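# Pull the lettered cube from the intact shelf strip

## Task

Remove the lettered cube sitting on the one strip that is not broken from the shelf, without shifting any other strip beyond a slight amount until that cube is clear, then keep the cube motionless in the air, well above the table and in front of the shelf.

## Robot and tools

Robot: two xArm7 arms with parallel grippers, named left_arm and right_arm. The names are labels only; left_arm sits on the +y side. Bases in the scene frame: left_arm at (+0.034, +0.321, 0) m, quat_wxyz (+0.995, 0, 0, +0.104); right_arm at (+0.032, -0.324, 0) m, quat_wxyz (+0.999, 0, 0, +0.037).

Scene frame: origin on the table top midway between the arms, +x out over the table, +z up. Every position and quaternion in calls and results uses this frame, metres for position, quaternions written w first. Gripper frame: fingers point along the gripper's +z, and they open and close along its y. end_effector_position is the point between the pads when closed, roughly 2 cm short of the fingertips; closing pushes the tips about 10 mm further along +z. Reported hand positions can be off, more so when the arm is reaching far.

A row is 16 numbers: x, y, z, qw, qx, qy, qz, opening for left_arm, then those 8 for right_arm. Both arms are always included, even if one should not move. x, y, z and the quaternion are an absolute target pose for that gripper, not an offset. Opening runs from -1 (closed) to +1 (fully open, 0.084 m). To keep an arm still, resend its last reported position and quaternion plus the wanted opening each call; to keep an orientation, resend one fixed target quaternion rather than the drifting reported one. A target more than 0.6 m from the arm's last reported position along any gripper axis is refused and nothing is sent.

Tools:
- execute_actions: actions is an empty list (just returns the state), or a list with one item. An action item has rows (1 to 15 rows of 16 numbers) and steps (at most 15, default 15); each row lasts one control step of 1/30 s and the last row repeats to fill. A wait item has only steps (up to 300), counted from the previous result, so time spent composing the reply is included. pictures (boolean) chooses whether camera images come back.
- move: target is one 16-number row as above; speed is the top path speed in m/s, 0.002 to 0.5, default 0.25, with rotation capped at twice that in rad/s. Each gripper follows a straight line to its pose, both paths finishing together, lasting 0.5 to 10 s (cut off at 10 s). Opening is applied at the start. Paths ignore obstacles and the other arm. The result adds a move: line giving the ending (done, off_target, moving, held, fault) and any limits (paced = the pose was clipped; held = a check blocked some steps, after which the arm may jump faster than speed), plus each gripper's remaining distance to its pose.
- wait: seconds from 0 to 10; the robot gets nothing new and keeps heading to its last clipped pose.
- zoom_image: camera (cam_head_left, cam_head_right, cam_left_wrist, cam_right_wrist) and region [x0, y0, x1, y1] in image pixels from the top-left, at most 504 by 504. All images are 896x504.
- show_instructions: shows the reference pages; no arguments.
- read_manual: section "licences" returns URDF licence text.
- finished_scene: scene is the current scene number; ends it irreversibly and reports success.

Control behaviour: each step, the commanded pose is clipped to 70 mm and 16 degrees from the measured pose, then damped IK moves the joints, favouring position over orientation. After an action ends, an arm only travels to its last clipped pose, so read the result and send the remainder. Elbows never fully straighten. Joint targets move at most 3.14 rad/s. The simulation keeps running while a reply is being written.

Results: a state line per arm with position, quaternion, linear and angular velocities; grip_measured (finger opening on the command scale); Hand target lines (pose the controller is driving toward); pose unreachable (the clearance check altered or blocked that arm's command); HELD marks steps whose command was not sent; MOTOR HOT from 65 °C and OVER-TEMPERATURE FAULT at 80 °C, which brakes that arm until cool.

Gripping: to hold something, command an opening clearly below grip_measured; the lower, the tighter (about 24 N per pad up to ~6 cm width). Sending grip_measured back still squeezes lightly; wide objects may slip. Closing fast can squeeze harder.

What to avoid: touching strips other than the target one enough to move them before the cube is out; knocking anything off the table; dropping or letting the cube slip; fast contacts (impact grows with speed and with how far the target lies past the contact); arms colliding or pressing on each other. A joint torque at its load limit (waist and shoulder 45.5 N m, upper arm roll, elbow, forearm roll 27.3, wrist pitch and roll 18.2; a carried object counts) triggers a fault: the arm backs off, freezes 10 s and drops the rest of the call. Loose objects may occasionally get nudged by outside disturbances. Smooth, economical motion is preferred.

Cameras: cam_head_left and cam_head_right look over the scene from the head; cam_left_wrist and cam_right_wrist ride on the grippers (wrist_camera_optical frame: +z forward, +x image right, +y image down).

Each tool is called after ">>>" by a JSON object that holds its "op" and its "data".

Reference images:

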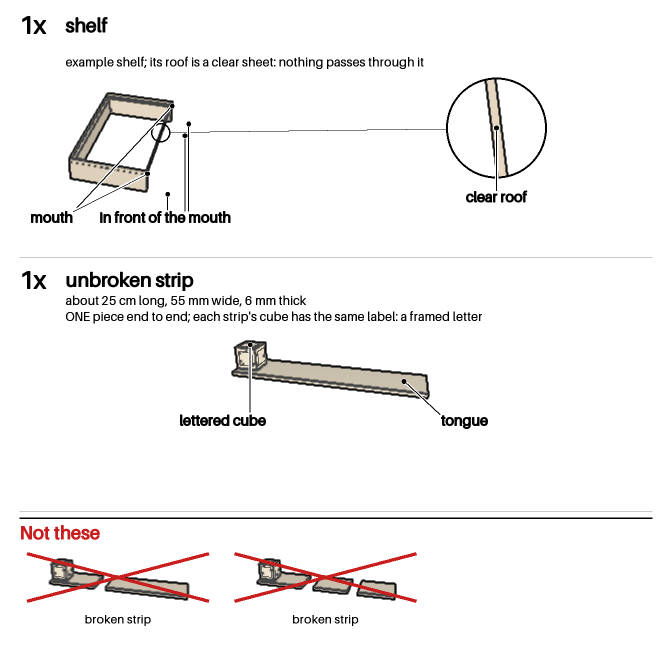

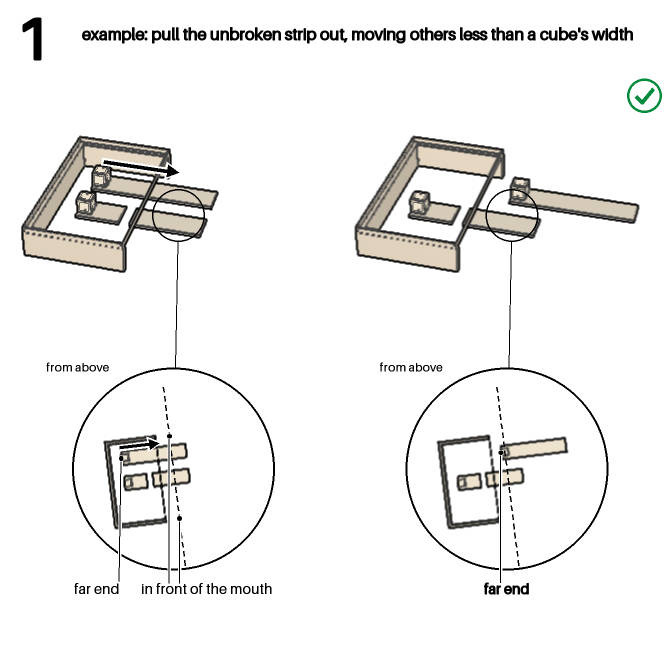

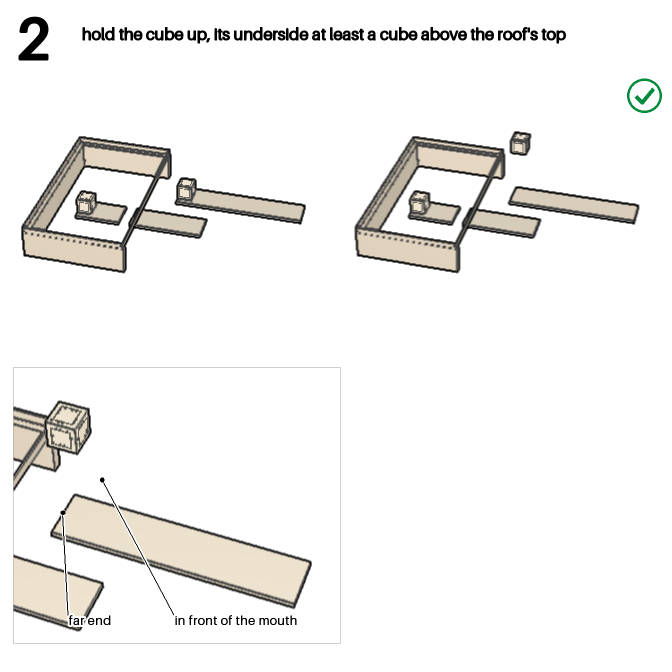

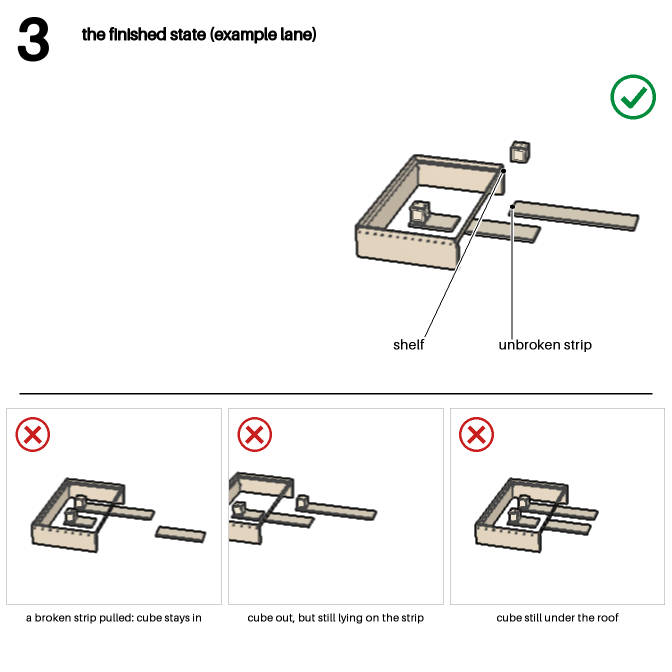

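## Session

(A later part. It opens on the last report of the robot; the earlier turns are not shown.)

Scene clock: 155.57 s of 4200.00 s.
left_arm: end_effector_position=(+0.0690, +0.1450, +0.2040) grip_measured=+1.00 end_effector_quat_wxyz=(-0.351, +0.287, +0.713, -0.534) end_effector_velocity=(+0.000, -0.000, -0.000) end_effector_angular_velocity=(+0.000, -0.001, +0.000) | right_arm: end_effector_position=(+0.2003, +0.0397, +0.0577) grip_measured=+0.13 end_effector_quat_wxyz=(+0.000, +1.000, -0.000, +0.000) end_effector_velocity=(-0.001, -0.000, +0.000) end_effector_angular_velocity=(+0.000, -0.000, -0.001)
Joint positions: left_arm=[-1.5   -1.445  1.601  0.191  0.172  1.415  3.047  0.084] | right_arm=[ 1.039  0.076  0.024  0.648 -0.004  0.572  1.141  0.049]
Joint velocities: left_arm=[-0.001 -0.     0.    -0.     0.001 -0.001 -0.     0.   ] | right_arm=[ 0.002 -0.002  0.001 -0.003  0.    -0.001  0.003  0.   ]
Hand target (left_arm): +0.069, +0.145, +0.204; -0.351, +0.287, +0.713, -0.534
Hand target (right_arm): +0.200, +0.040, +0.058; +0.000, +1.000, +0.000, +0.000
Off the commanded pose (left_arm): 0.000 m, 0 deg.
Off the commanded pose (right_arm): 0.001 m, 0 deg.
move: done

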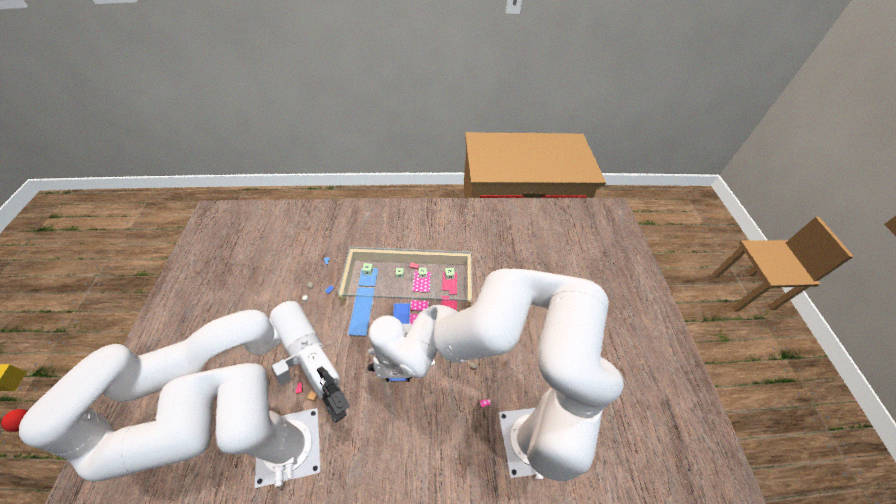

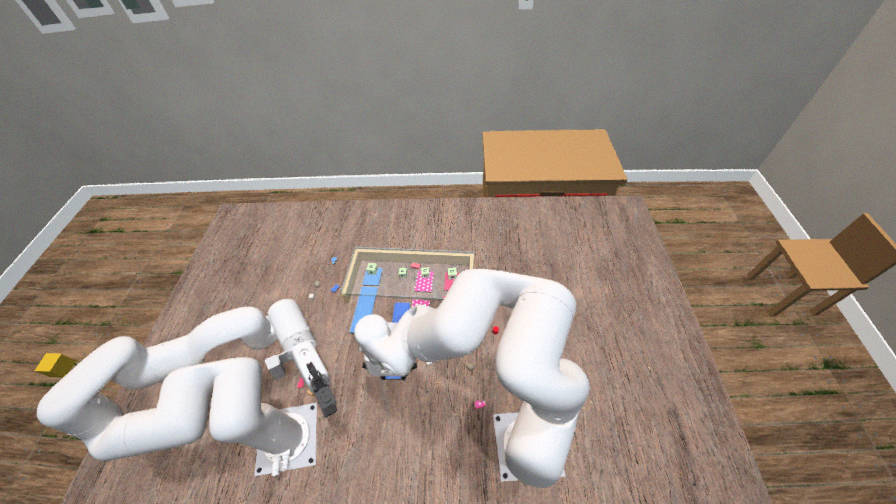

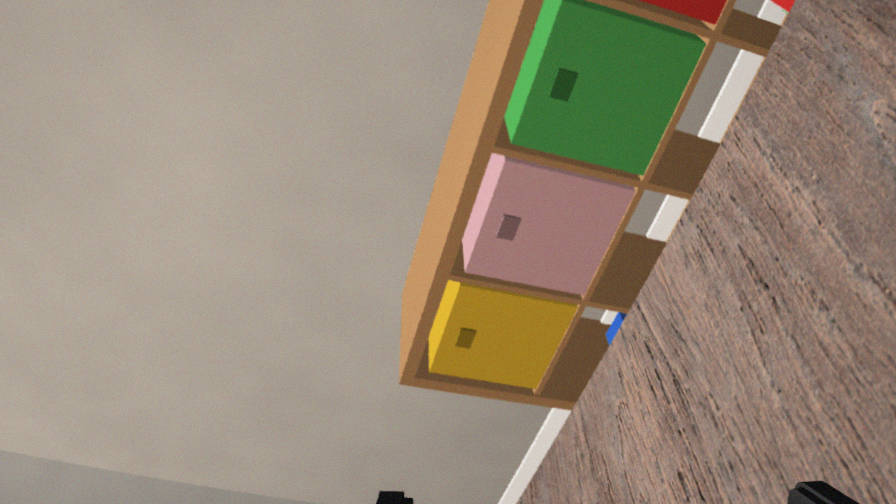

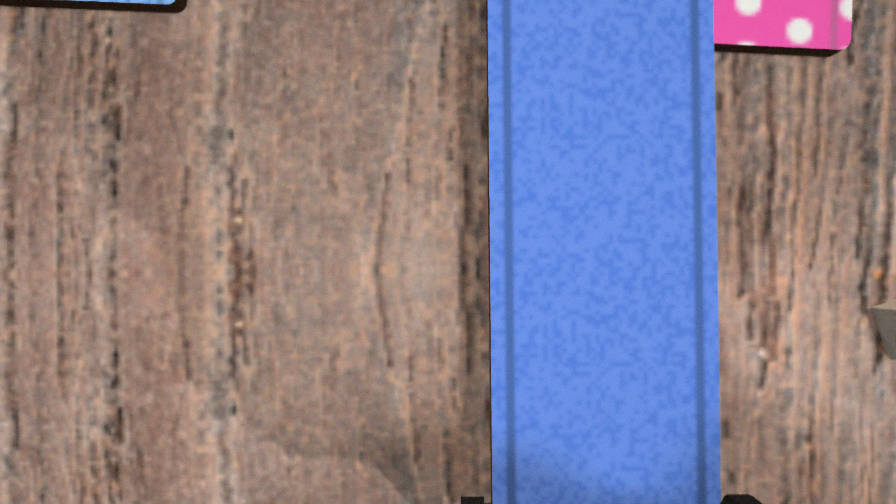

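>>> {"op": "move", "data": {"target": [0.069,0.145,0.204,-0.351,0.287,0.713,-0.534,1,0.23,-0.18,0.058,0,0.954,0.301,0,-1], "speed": 0.08}}

>>> {"op": "move", "data": {"target": [0.069,0.145,0.204,-0.351,0.287,0.713,-0.534,1,0.394,-0.064,0.058,0,0.954,0.301,0,-1], "speed": 0.06}}

>>> {"op": "move", "data": {"target": [0.069,0.145,0.204,-0.351,0.287,0.713,-0.534,1,0.402,-0.075,0.047,-0.326,0.897,0.283,-0.103,-1], "speed": 0.08}}

>>> {"op": "move", "data": {"target": [0.069,0.145,0.204,-0.351,0.287,0.713,-0.534,1,0.33,-0.035,0.047,-0.326,0.897,0.283,-0.103,-1], "speed": 0.03}}

>>> {"op": "zoom_image", "data": {"camera": "cam_head_left", "region": [300,220,500,340]}}

Scene clock: 168.60 s of 4200.00 s.
left_arm: end_effector_position=(+0.0690, +0.1450, +0.2040) grip_measured=+1.00 end_effector_quat_wxyz=(-0.351, +0.287, +0.713, -0.534) end_effector_velocity=(+0.000, +0.000, -0.001) end_effector_angular_velocity=(+0.001, -0.003, +0.001) | right_arm: end_effector_position=(+0.2315, -0.1806, +0.0576) grip_measured=+0.13 end_effector_quat_wxyz=(+0.001, +0.954, +0.301, +0.001) end_effector_velocity=(-0.000, -0.001, -0.000) end_effector_angular_velocity=(-0.000, +0.001, +0.004)
Joint positions: left_arm=[-1.5   -1.445  1.601  0.191  0.172  1.415  3.047  0.084] | right_arm=[ 0.771 -0.471 -0.287  0.126 -0.237  0.593  0.176  0.049]
Joint velocities: left_arm=[ 0.    -0.     0.001 -0.     0.003 -0.001  0.     0.   ] | right_arm=[-0.002 -0.003 -0.002 -0.002 -0.002  0.002 -0.007 -0.   ]
Hand target (left_arm): +0.069, +0.145, +0.204; -0.351, +0.287, +0.713, -0.534
Hand target (right_arm): +0.232, -0.181, +0.058; +0.001, +0.954, +0.301, +0.001
Off the commanded pose (left_arm): 0.000 m, 0 deg.
Off the commanded pose (right_arm): 0.002 m, 0 deg.
After step 90, 5.87 s passed at rest.
move: done

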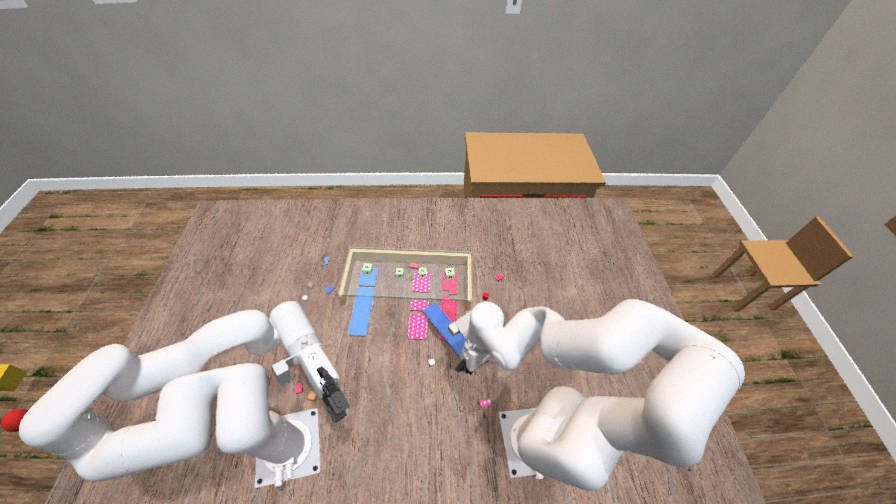

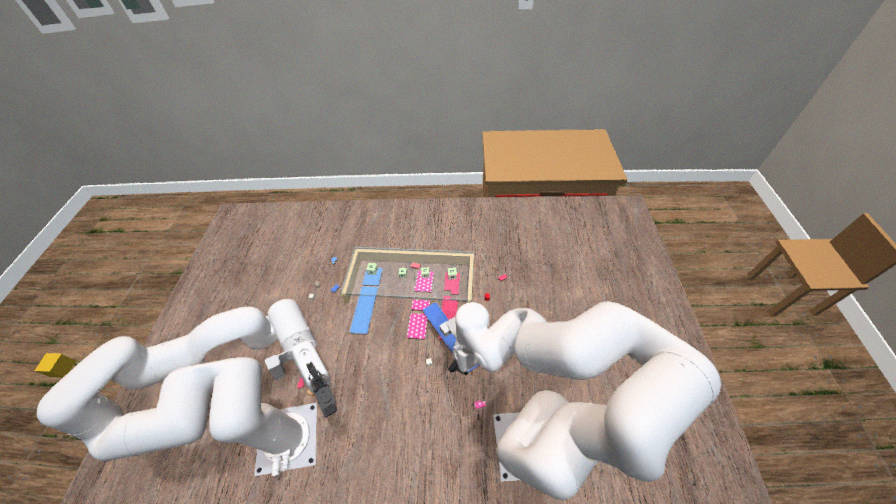

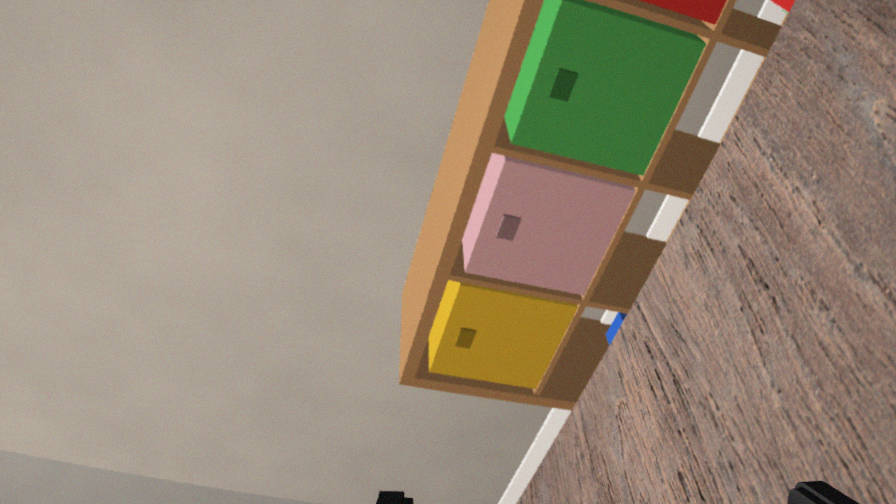

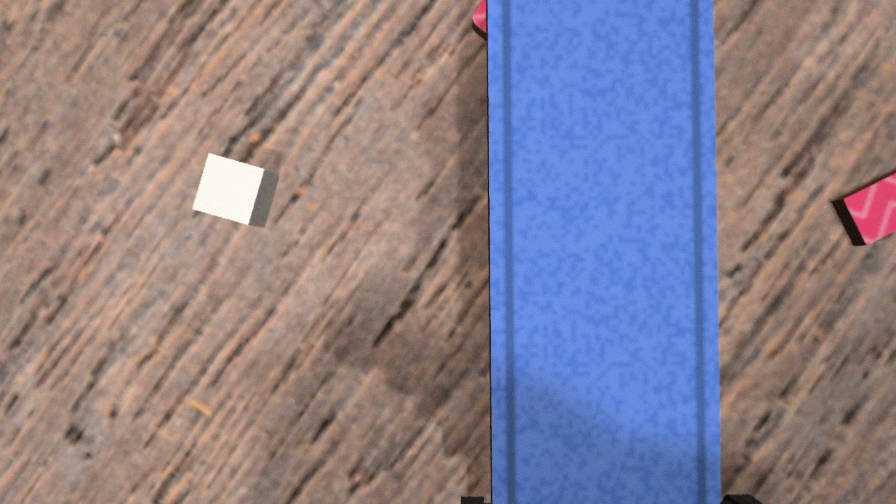

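Scene clock: 172.27 s of 4200.00 s.
left_arm: end_effector_position=(+0.0690, +0.1450, +0.2040) grip_measured=+1.00 end_effector_quat_wxyz=(-0.351, +0.287, +0.713, -0.534) end_effector_velocity=(-0.000, -0.000, +0.000) end_effector_angular_velocity=(+0.000, +0.001, -0.001) | right_arm: end_effector_position=(+0.3928, -0.0629, +0.0583) grip_measured=+0.13 end_effector_quat_wxyz=(-0.001, +0.954, +0.301, -0.001) end_effector_velocity=(+0.001, +0.001, +0.001) end_effector_angular_velocity=(+0.001, -0.001, +0.001)
Joint positions: left_arm=[-1.5   -1.445  1.601  0.191  0.172  1.415  3.047  0.084] | right_arm=[ 0.869  0.206 -0.316  0.814  0.115  0.622 -0.071  0.049]
Joint velocities: left_arm=[-0.001  0.     0.    -0.    -0.     0.    -0.    -0.   ] | right_arm=[-0.     0.002  0.001  0.005  0.002  0.002 -0.001  0.   ]
Hand target (left_arm): +0.069, +0.145, +0.204; -0.351, +0.287, +0.713, -0.534
Hand target (right_arm): +0.393, -0.063, +0.058; -0.001, +0.954, +0.301, -0.001
Off the commanded pose (left_arm): 0.000 m, 0 deg.
Off the commanded pose (right_arm): 0.002 m, 0 deg.
move: done

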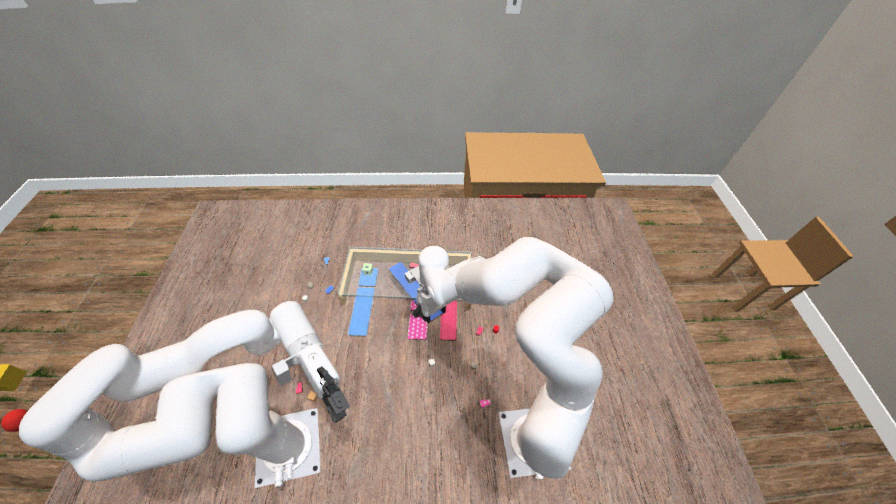

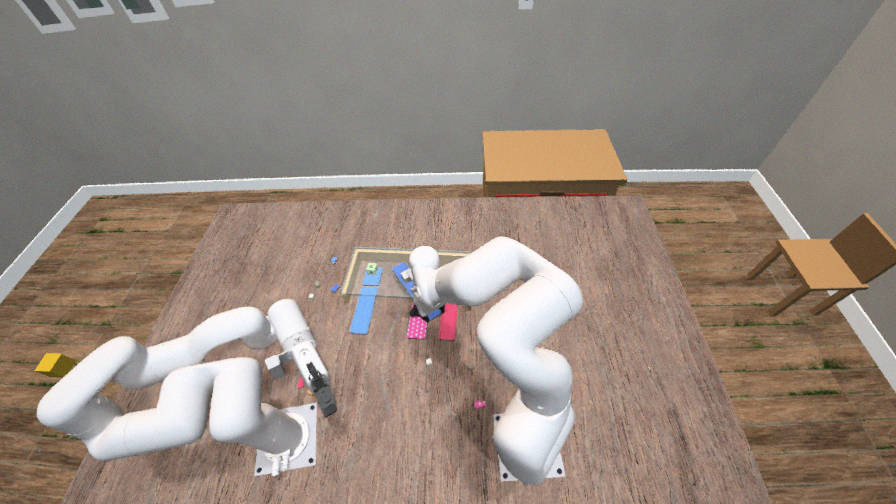

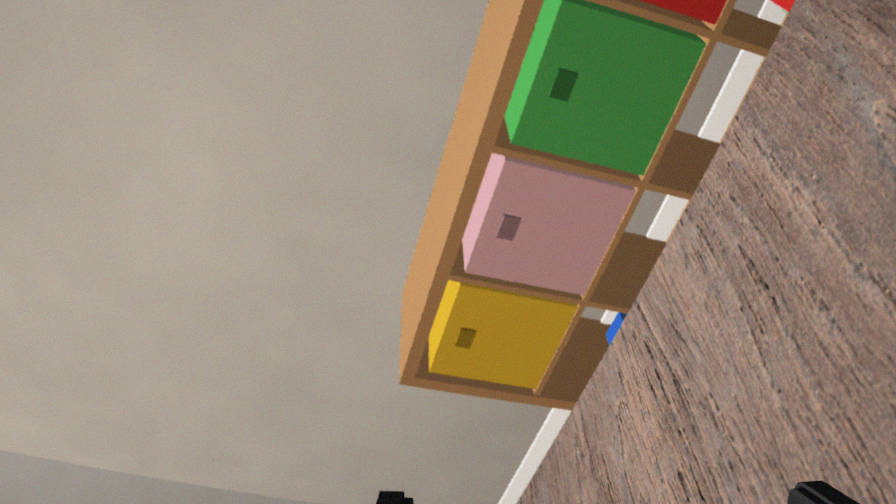

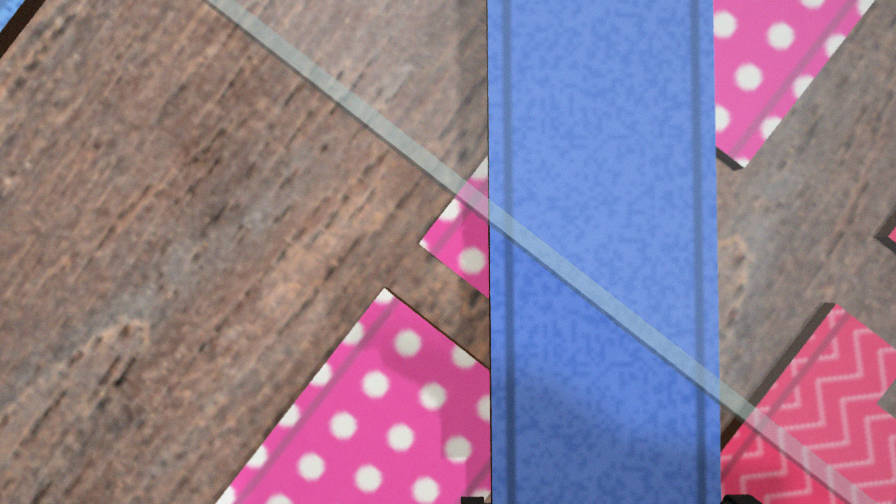

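Scene clock: 176.90 s of 4200.00 s.
left_arm: end_effector_position=(+0.0690, +0.1450, +0.2040) grip_measured=+1.00 end_effector_quat_wxyz=(-0.351, +0.287, +0.713, -0.534) end_effector_velocity=(+0.000, -0.000, +0.000) end_effector_angular_velocity=(-0.001, +0.001, +0.002) | right_arm: end_effector_position=(+0.4110, -0.0690, +0.0662) grip_measured=-1.00 end_effector_quat_wxyz=(-0.330, +0.894, +0.290, -0.084) end_effector_velocity=(+0.001, -0.001, +0.000) end_effector_angular_velocity=(+0.002, -0.003, -0.001)
Joint positions: left_arm=[-1.5   -1.445  1.601  0.191  0.172  1.415  3.047  0.084] | right_arm=[ 0.431  0.366 -0.209  1.007  0.876  1.073 -0.93   0.   ]
Joint velocities: left_arm=[-0.    -0.     0.     0.    -0.001 -0.002 -0.    -0.   ] | right_arm=[-0.014 -0.002  0.012 -0.001 -0.003 -0.004 -0.001  0.   ]
Hand target (left_arm): +0.069, +0.145, +0.204; -0.351, +0.287, +0.713, -0.534
Hand target (right_arm): +0.402, -0.075, +0.048; -0.326, +0.896, +0.284, -0.102
Off the commanded pose (left_arm): 0.000 m, 0 deg.
Off the commanded pose (right_arm): 0.022 m, 2 deg.
move: off_target (right_arm)

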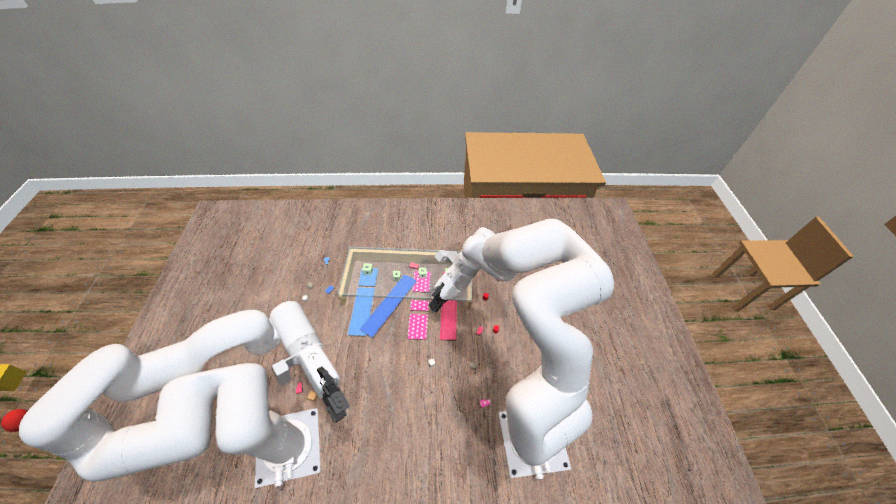

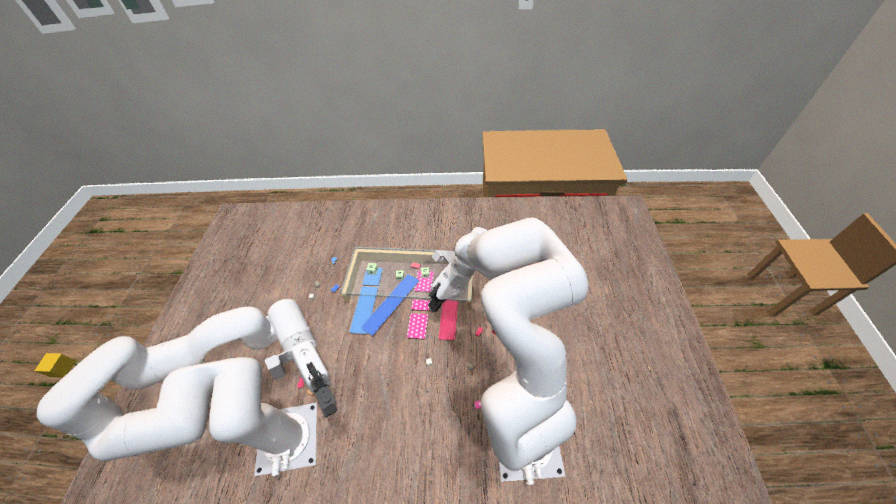

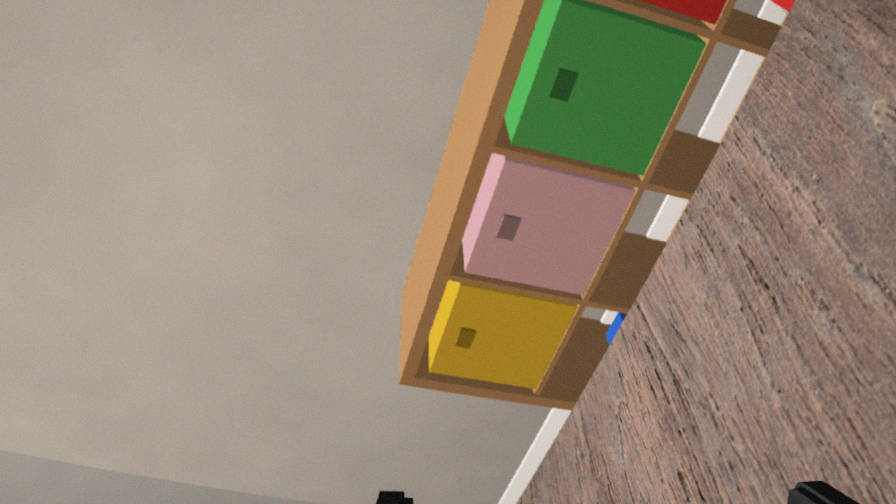

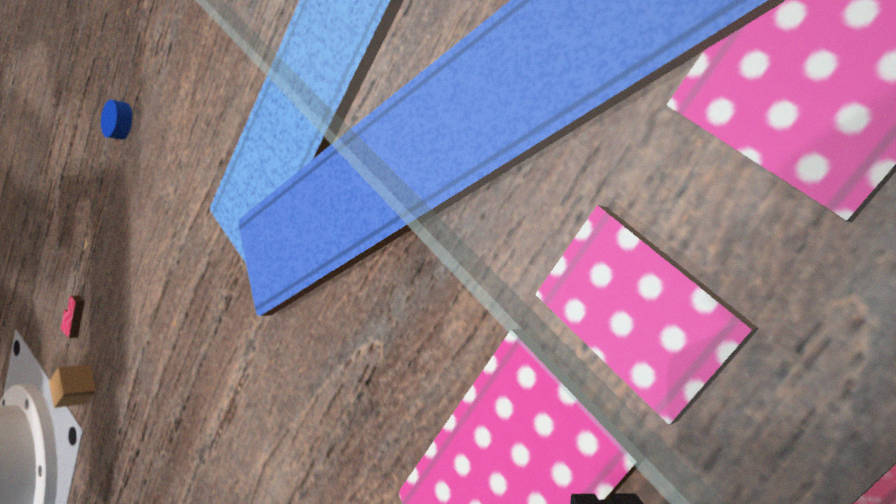

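Scene clock: 180.17 s of 4200.00 s.
left_arm: end_effector_position=(+0.0690, +0.1450, +0.2040) grip_measured=+1.00 end_effector_quat_wxyz=(-0.351, +0.287, +0.713, -0.534) end_effector_velocity=(+0.000, +0.000, -0.000) end_effector_angular_velocity=(+0.001, -0.000, +0.000) | right_arm: end_effector_position=(+0.3301, -0.0350, +0.0469) grip_measured=-1.00 end_effector_quat_wxyz=(-0.326, +0.896, +0.283, -0.103) end_effector_velocity=(+0.001, -0.000, -0.000) end_effector_angular_velocity=(-0.000, -0.001, -0.005)
Joint positions: left_arm=[-1.5   -1.445  1.601  0.191  0.172  1.415  3.047  0.084] | right_arm=[ 0.524  0.27  -0.13   0.793  0.975  0.928 -0.908  0.   ]
Joint velocities: left_arm=[ 0.     0.     0.     0.     0.001 -0.    -0.    -0.   ] | right_arm=[ 0.    -0.001 -0.001 -0.002  0.003 -0.003 -0.     0.   ]
Hand target (left_arm): +0.069, +0.145, +0.204; -0.351, +0.287, +0.713, -0.534
Hand target (right_arm): +0.330, -0.035, +0.047; -0.326, +0.896, +0.283, -0.103
Off the commanded pose (left_arm): 0.000 m, 0 deg.
Off the commanded pose (right_arm): 0.000 m, 0 deg.
move: done

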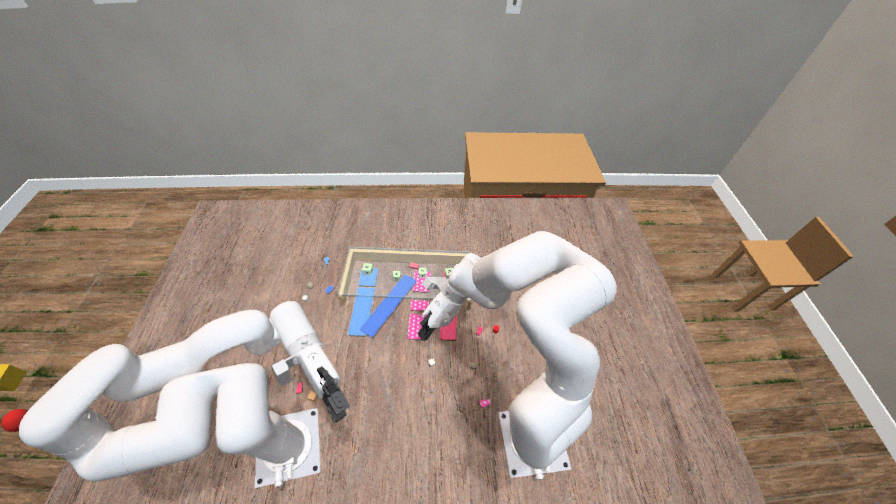

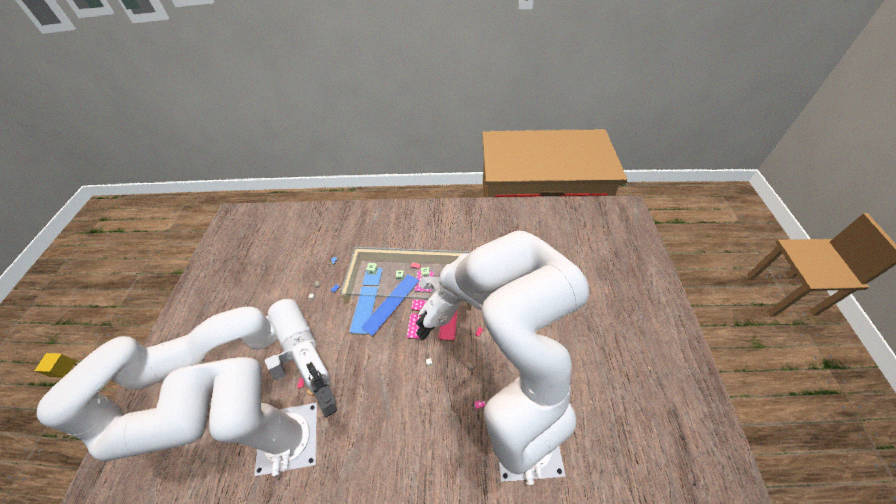

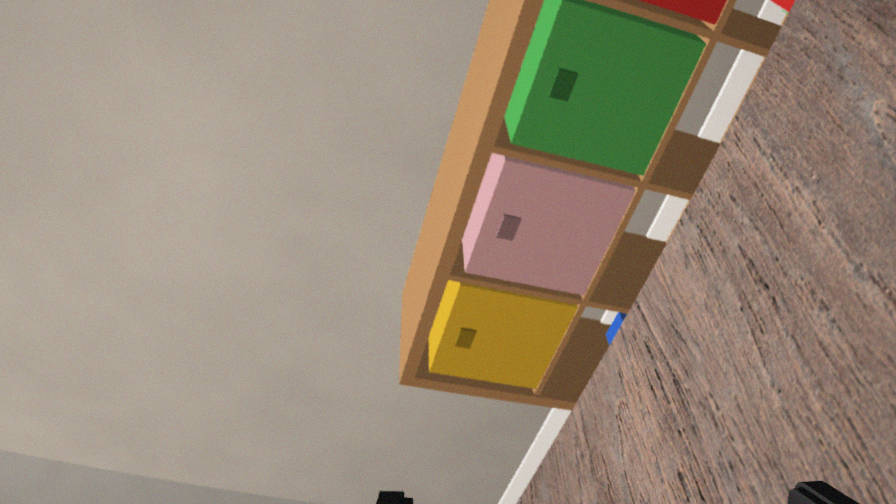

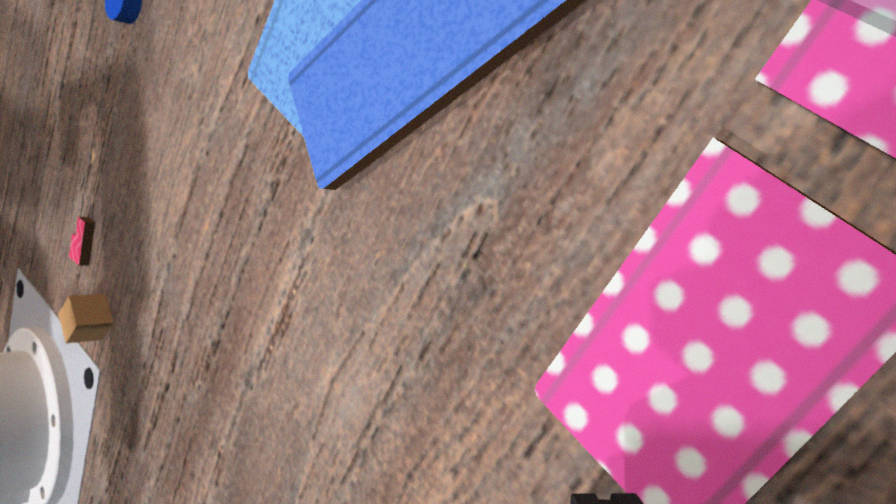

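Region (300, 220, 500, 340) of cam_head_left's 896x504 image, scaled by 2.520, with more detail than that image has; it fills the top 302 rows of this view, and the rest is white.

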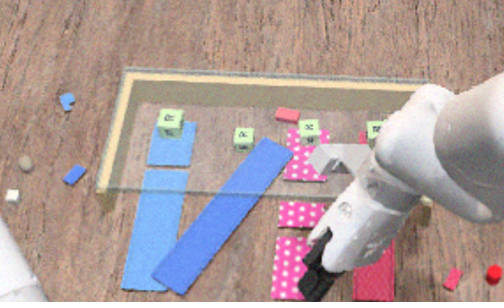

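Gripper hit the roof. Look again.

>>> {"op": "move", "data": {"target": [0.069,0.145,0.204,-0.351,0.287,0.713,-0.534,1,0.33,0.03,0.45,0,1,0,0,0.8]}}

Scene clock: 183.93 s of 4200.00 s.
left_arm: end_effector_position=(+0.0690, +0.1450, +0.2040) grip_measured=+1.00 end_effector_quat_wxyz=(-0.351, +0.287, +0.713, -0.534) end_effector_velocity=(-0.000, +0.000, -0.000) end_effector_angular_velocity=(+0.000, -0.000, -0.000) | right_arm: end_effector_position=(+0.3284, +0.0276, +0.4496) grip_measured=+0.80 end_effector_quat_wxyz=(+0.001, +1.000, -0.001, +0.000) end_effector_velocity=(-0.001, +0.001, +0.007) end_effector_angular_velocity=(+0.002, -0.004, +0.002)
Joint positions: left_arm=[-1.5   -1.445  1.601  0.191  0.172  1.415  3.047  0.084] | right_arm=[ 0.67   0.041  0.133  1.81  -0.008  1.772  0.877  0.077]
Joint velocities: left_arm=[ 0. -0.  0.  0.  0.  0.  0. -0.] | right_arm=[ 0.004  0.008  0.003  0.029 -0.003  0.018  0.004 -0.   ]
Hand target (left_arm): +0.069, +0.145, +0.204; -0.351, +0.287, +0.713, -0.534
Hand target (right_arm): +0.328, +0.028, +0.450; +0.001, +1.000, -0.001, +0.000
Off the commanded pose (left_arm): 0.000 m, 0 deg.
Off the commanded pose (right_arm): 0.003 m, 0 deg.
move: done

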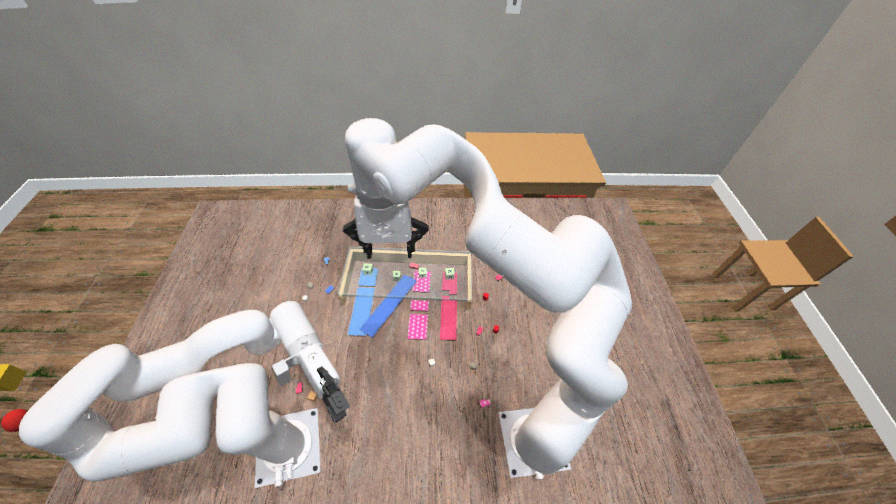

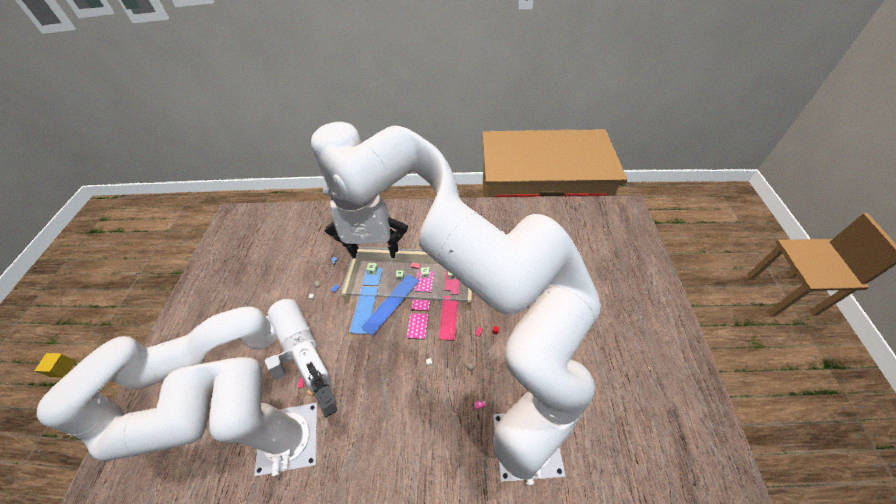

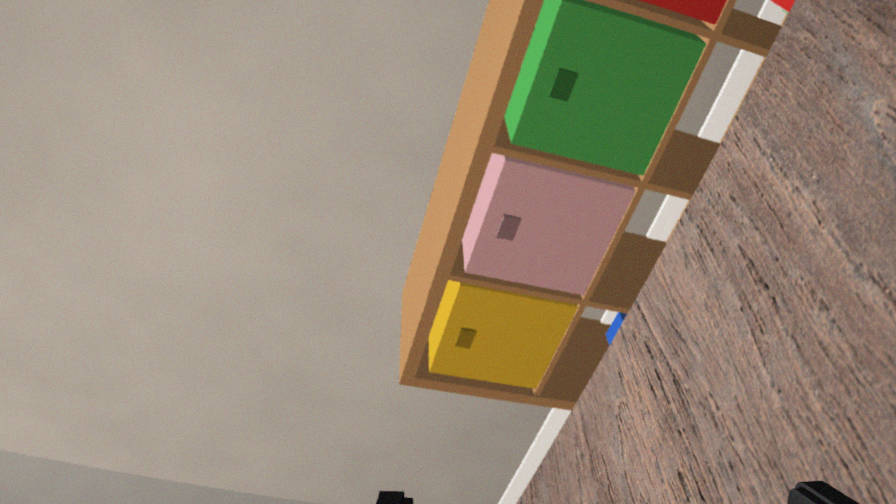

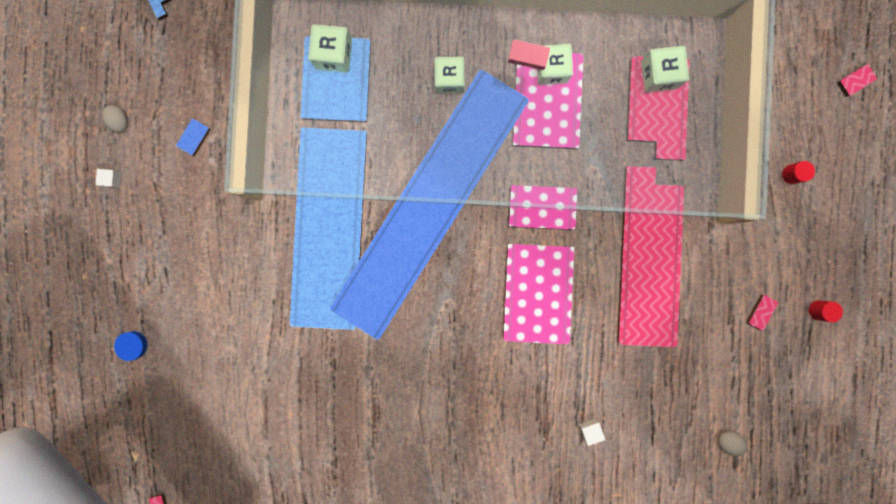

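>>> {"op": "move", "data": {"target": [0.069,0.145,0.204,-0.351,0.287,0.713,-0.534,1,0.352,0.138,0.06,0,0.961,-0.276,0,0.8]}}

Scene clock: 189.23 s of 4200.00 s.
left_arm: end_effector_position=(+0.0690, +0.1450, +0.2040) grip_measured=+1.00 end_effector_quat_wxyz=(-0.351, +0.287, +0.713, -0.534) end_effector_velocity=(+0.000, +0.000, -0.000) end_effector_angular_velocity=(+0.001, -0.002, -0.000) | right_arm: end_effector_position=(+0.3533, +0.1399, +0.0612) grip_measured=+0.80 end_effector_quat_wxyz=(-0.001, +0.961, -0.276, -0.000) end_effector_velocity=(-0.003, -0.003, -0.008) end_effector_angular_velocity=(-0.012, +0.009, -0.000)
Joint positions: left_arm=[-1.5   -1.445  1.601  0.191  0.172  1.415  3.047  0.084] | right_arm=[ 0.774  0.516  0.13   1.309 -0.087  0.797  1.582  0.077]
Joint velocities: left_arm=[ 0.     0.    -0.     0.     0.002  0.     0.     0.   ] | right_arm=[ 0.001  0.01  -0.    -0.005 -0.001  0.     0.002  0.   ]
Hand target (left_arm): +0.069, +0.145, +0.204; -0.351, +0.287, +0.713, -0.534
Hand target (right_arm): +0.353, +0.140, +0.060; -0.000, +0.961, -0.276, -0.001
Off the commanded pose (left_arm): 0.000 m, 0 deg.
Off the commanded pose (right_arm): 0.003 m, 0 deg.
After step 90, 0.17 s passed at rest.
move: done

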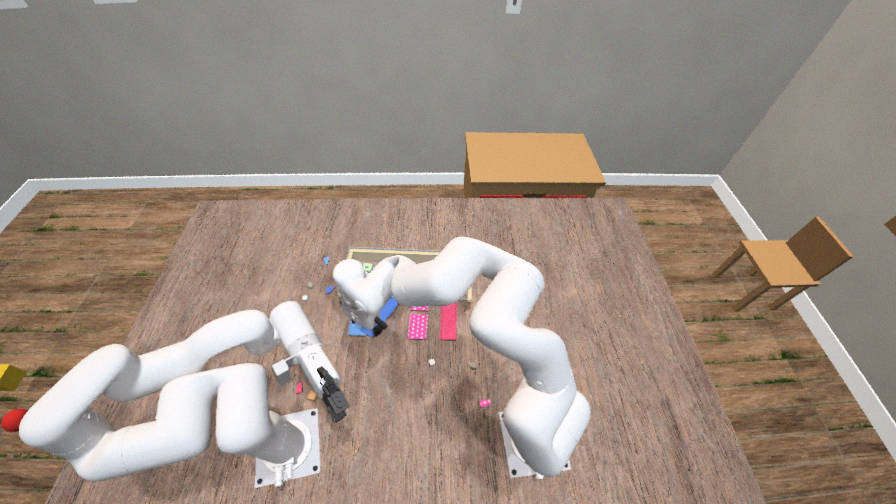

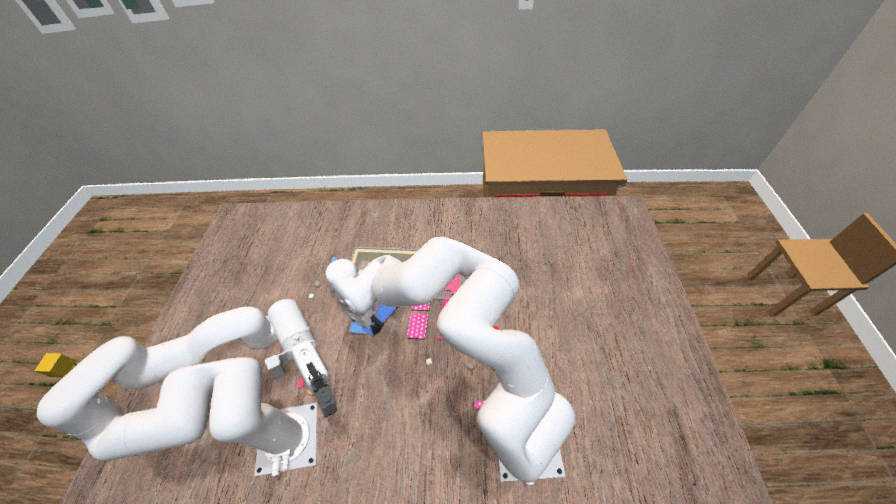

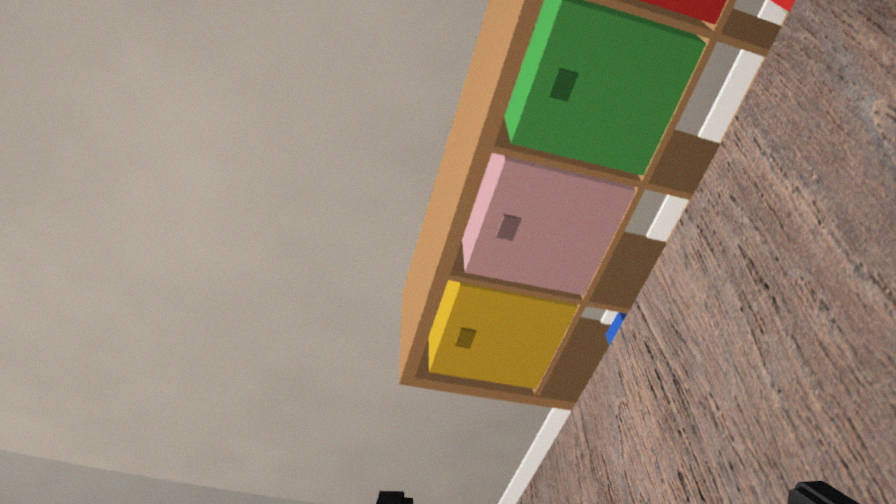

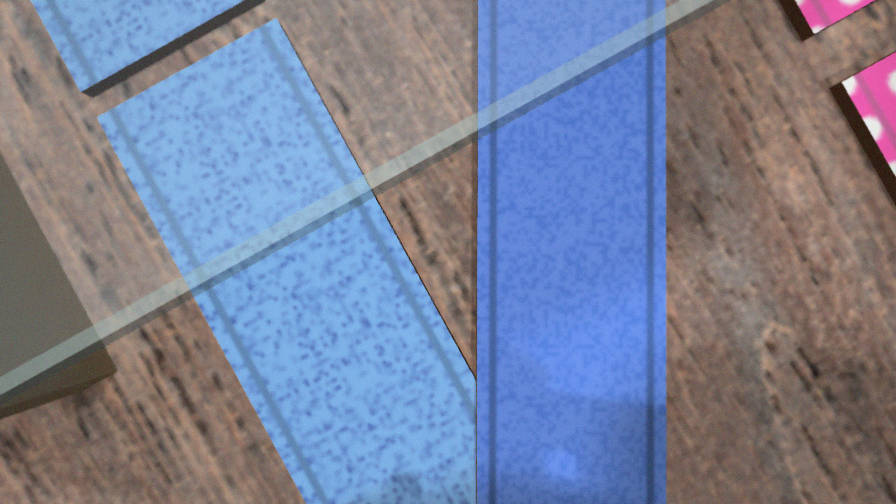

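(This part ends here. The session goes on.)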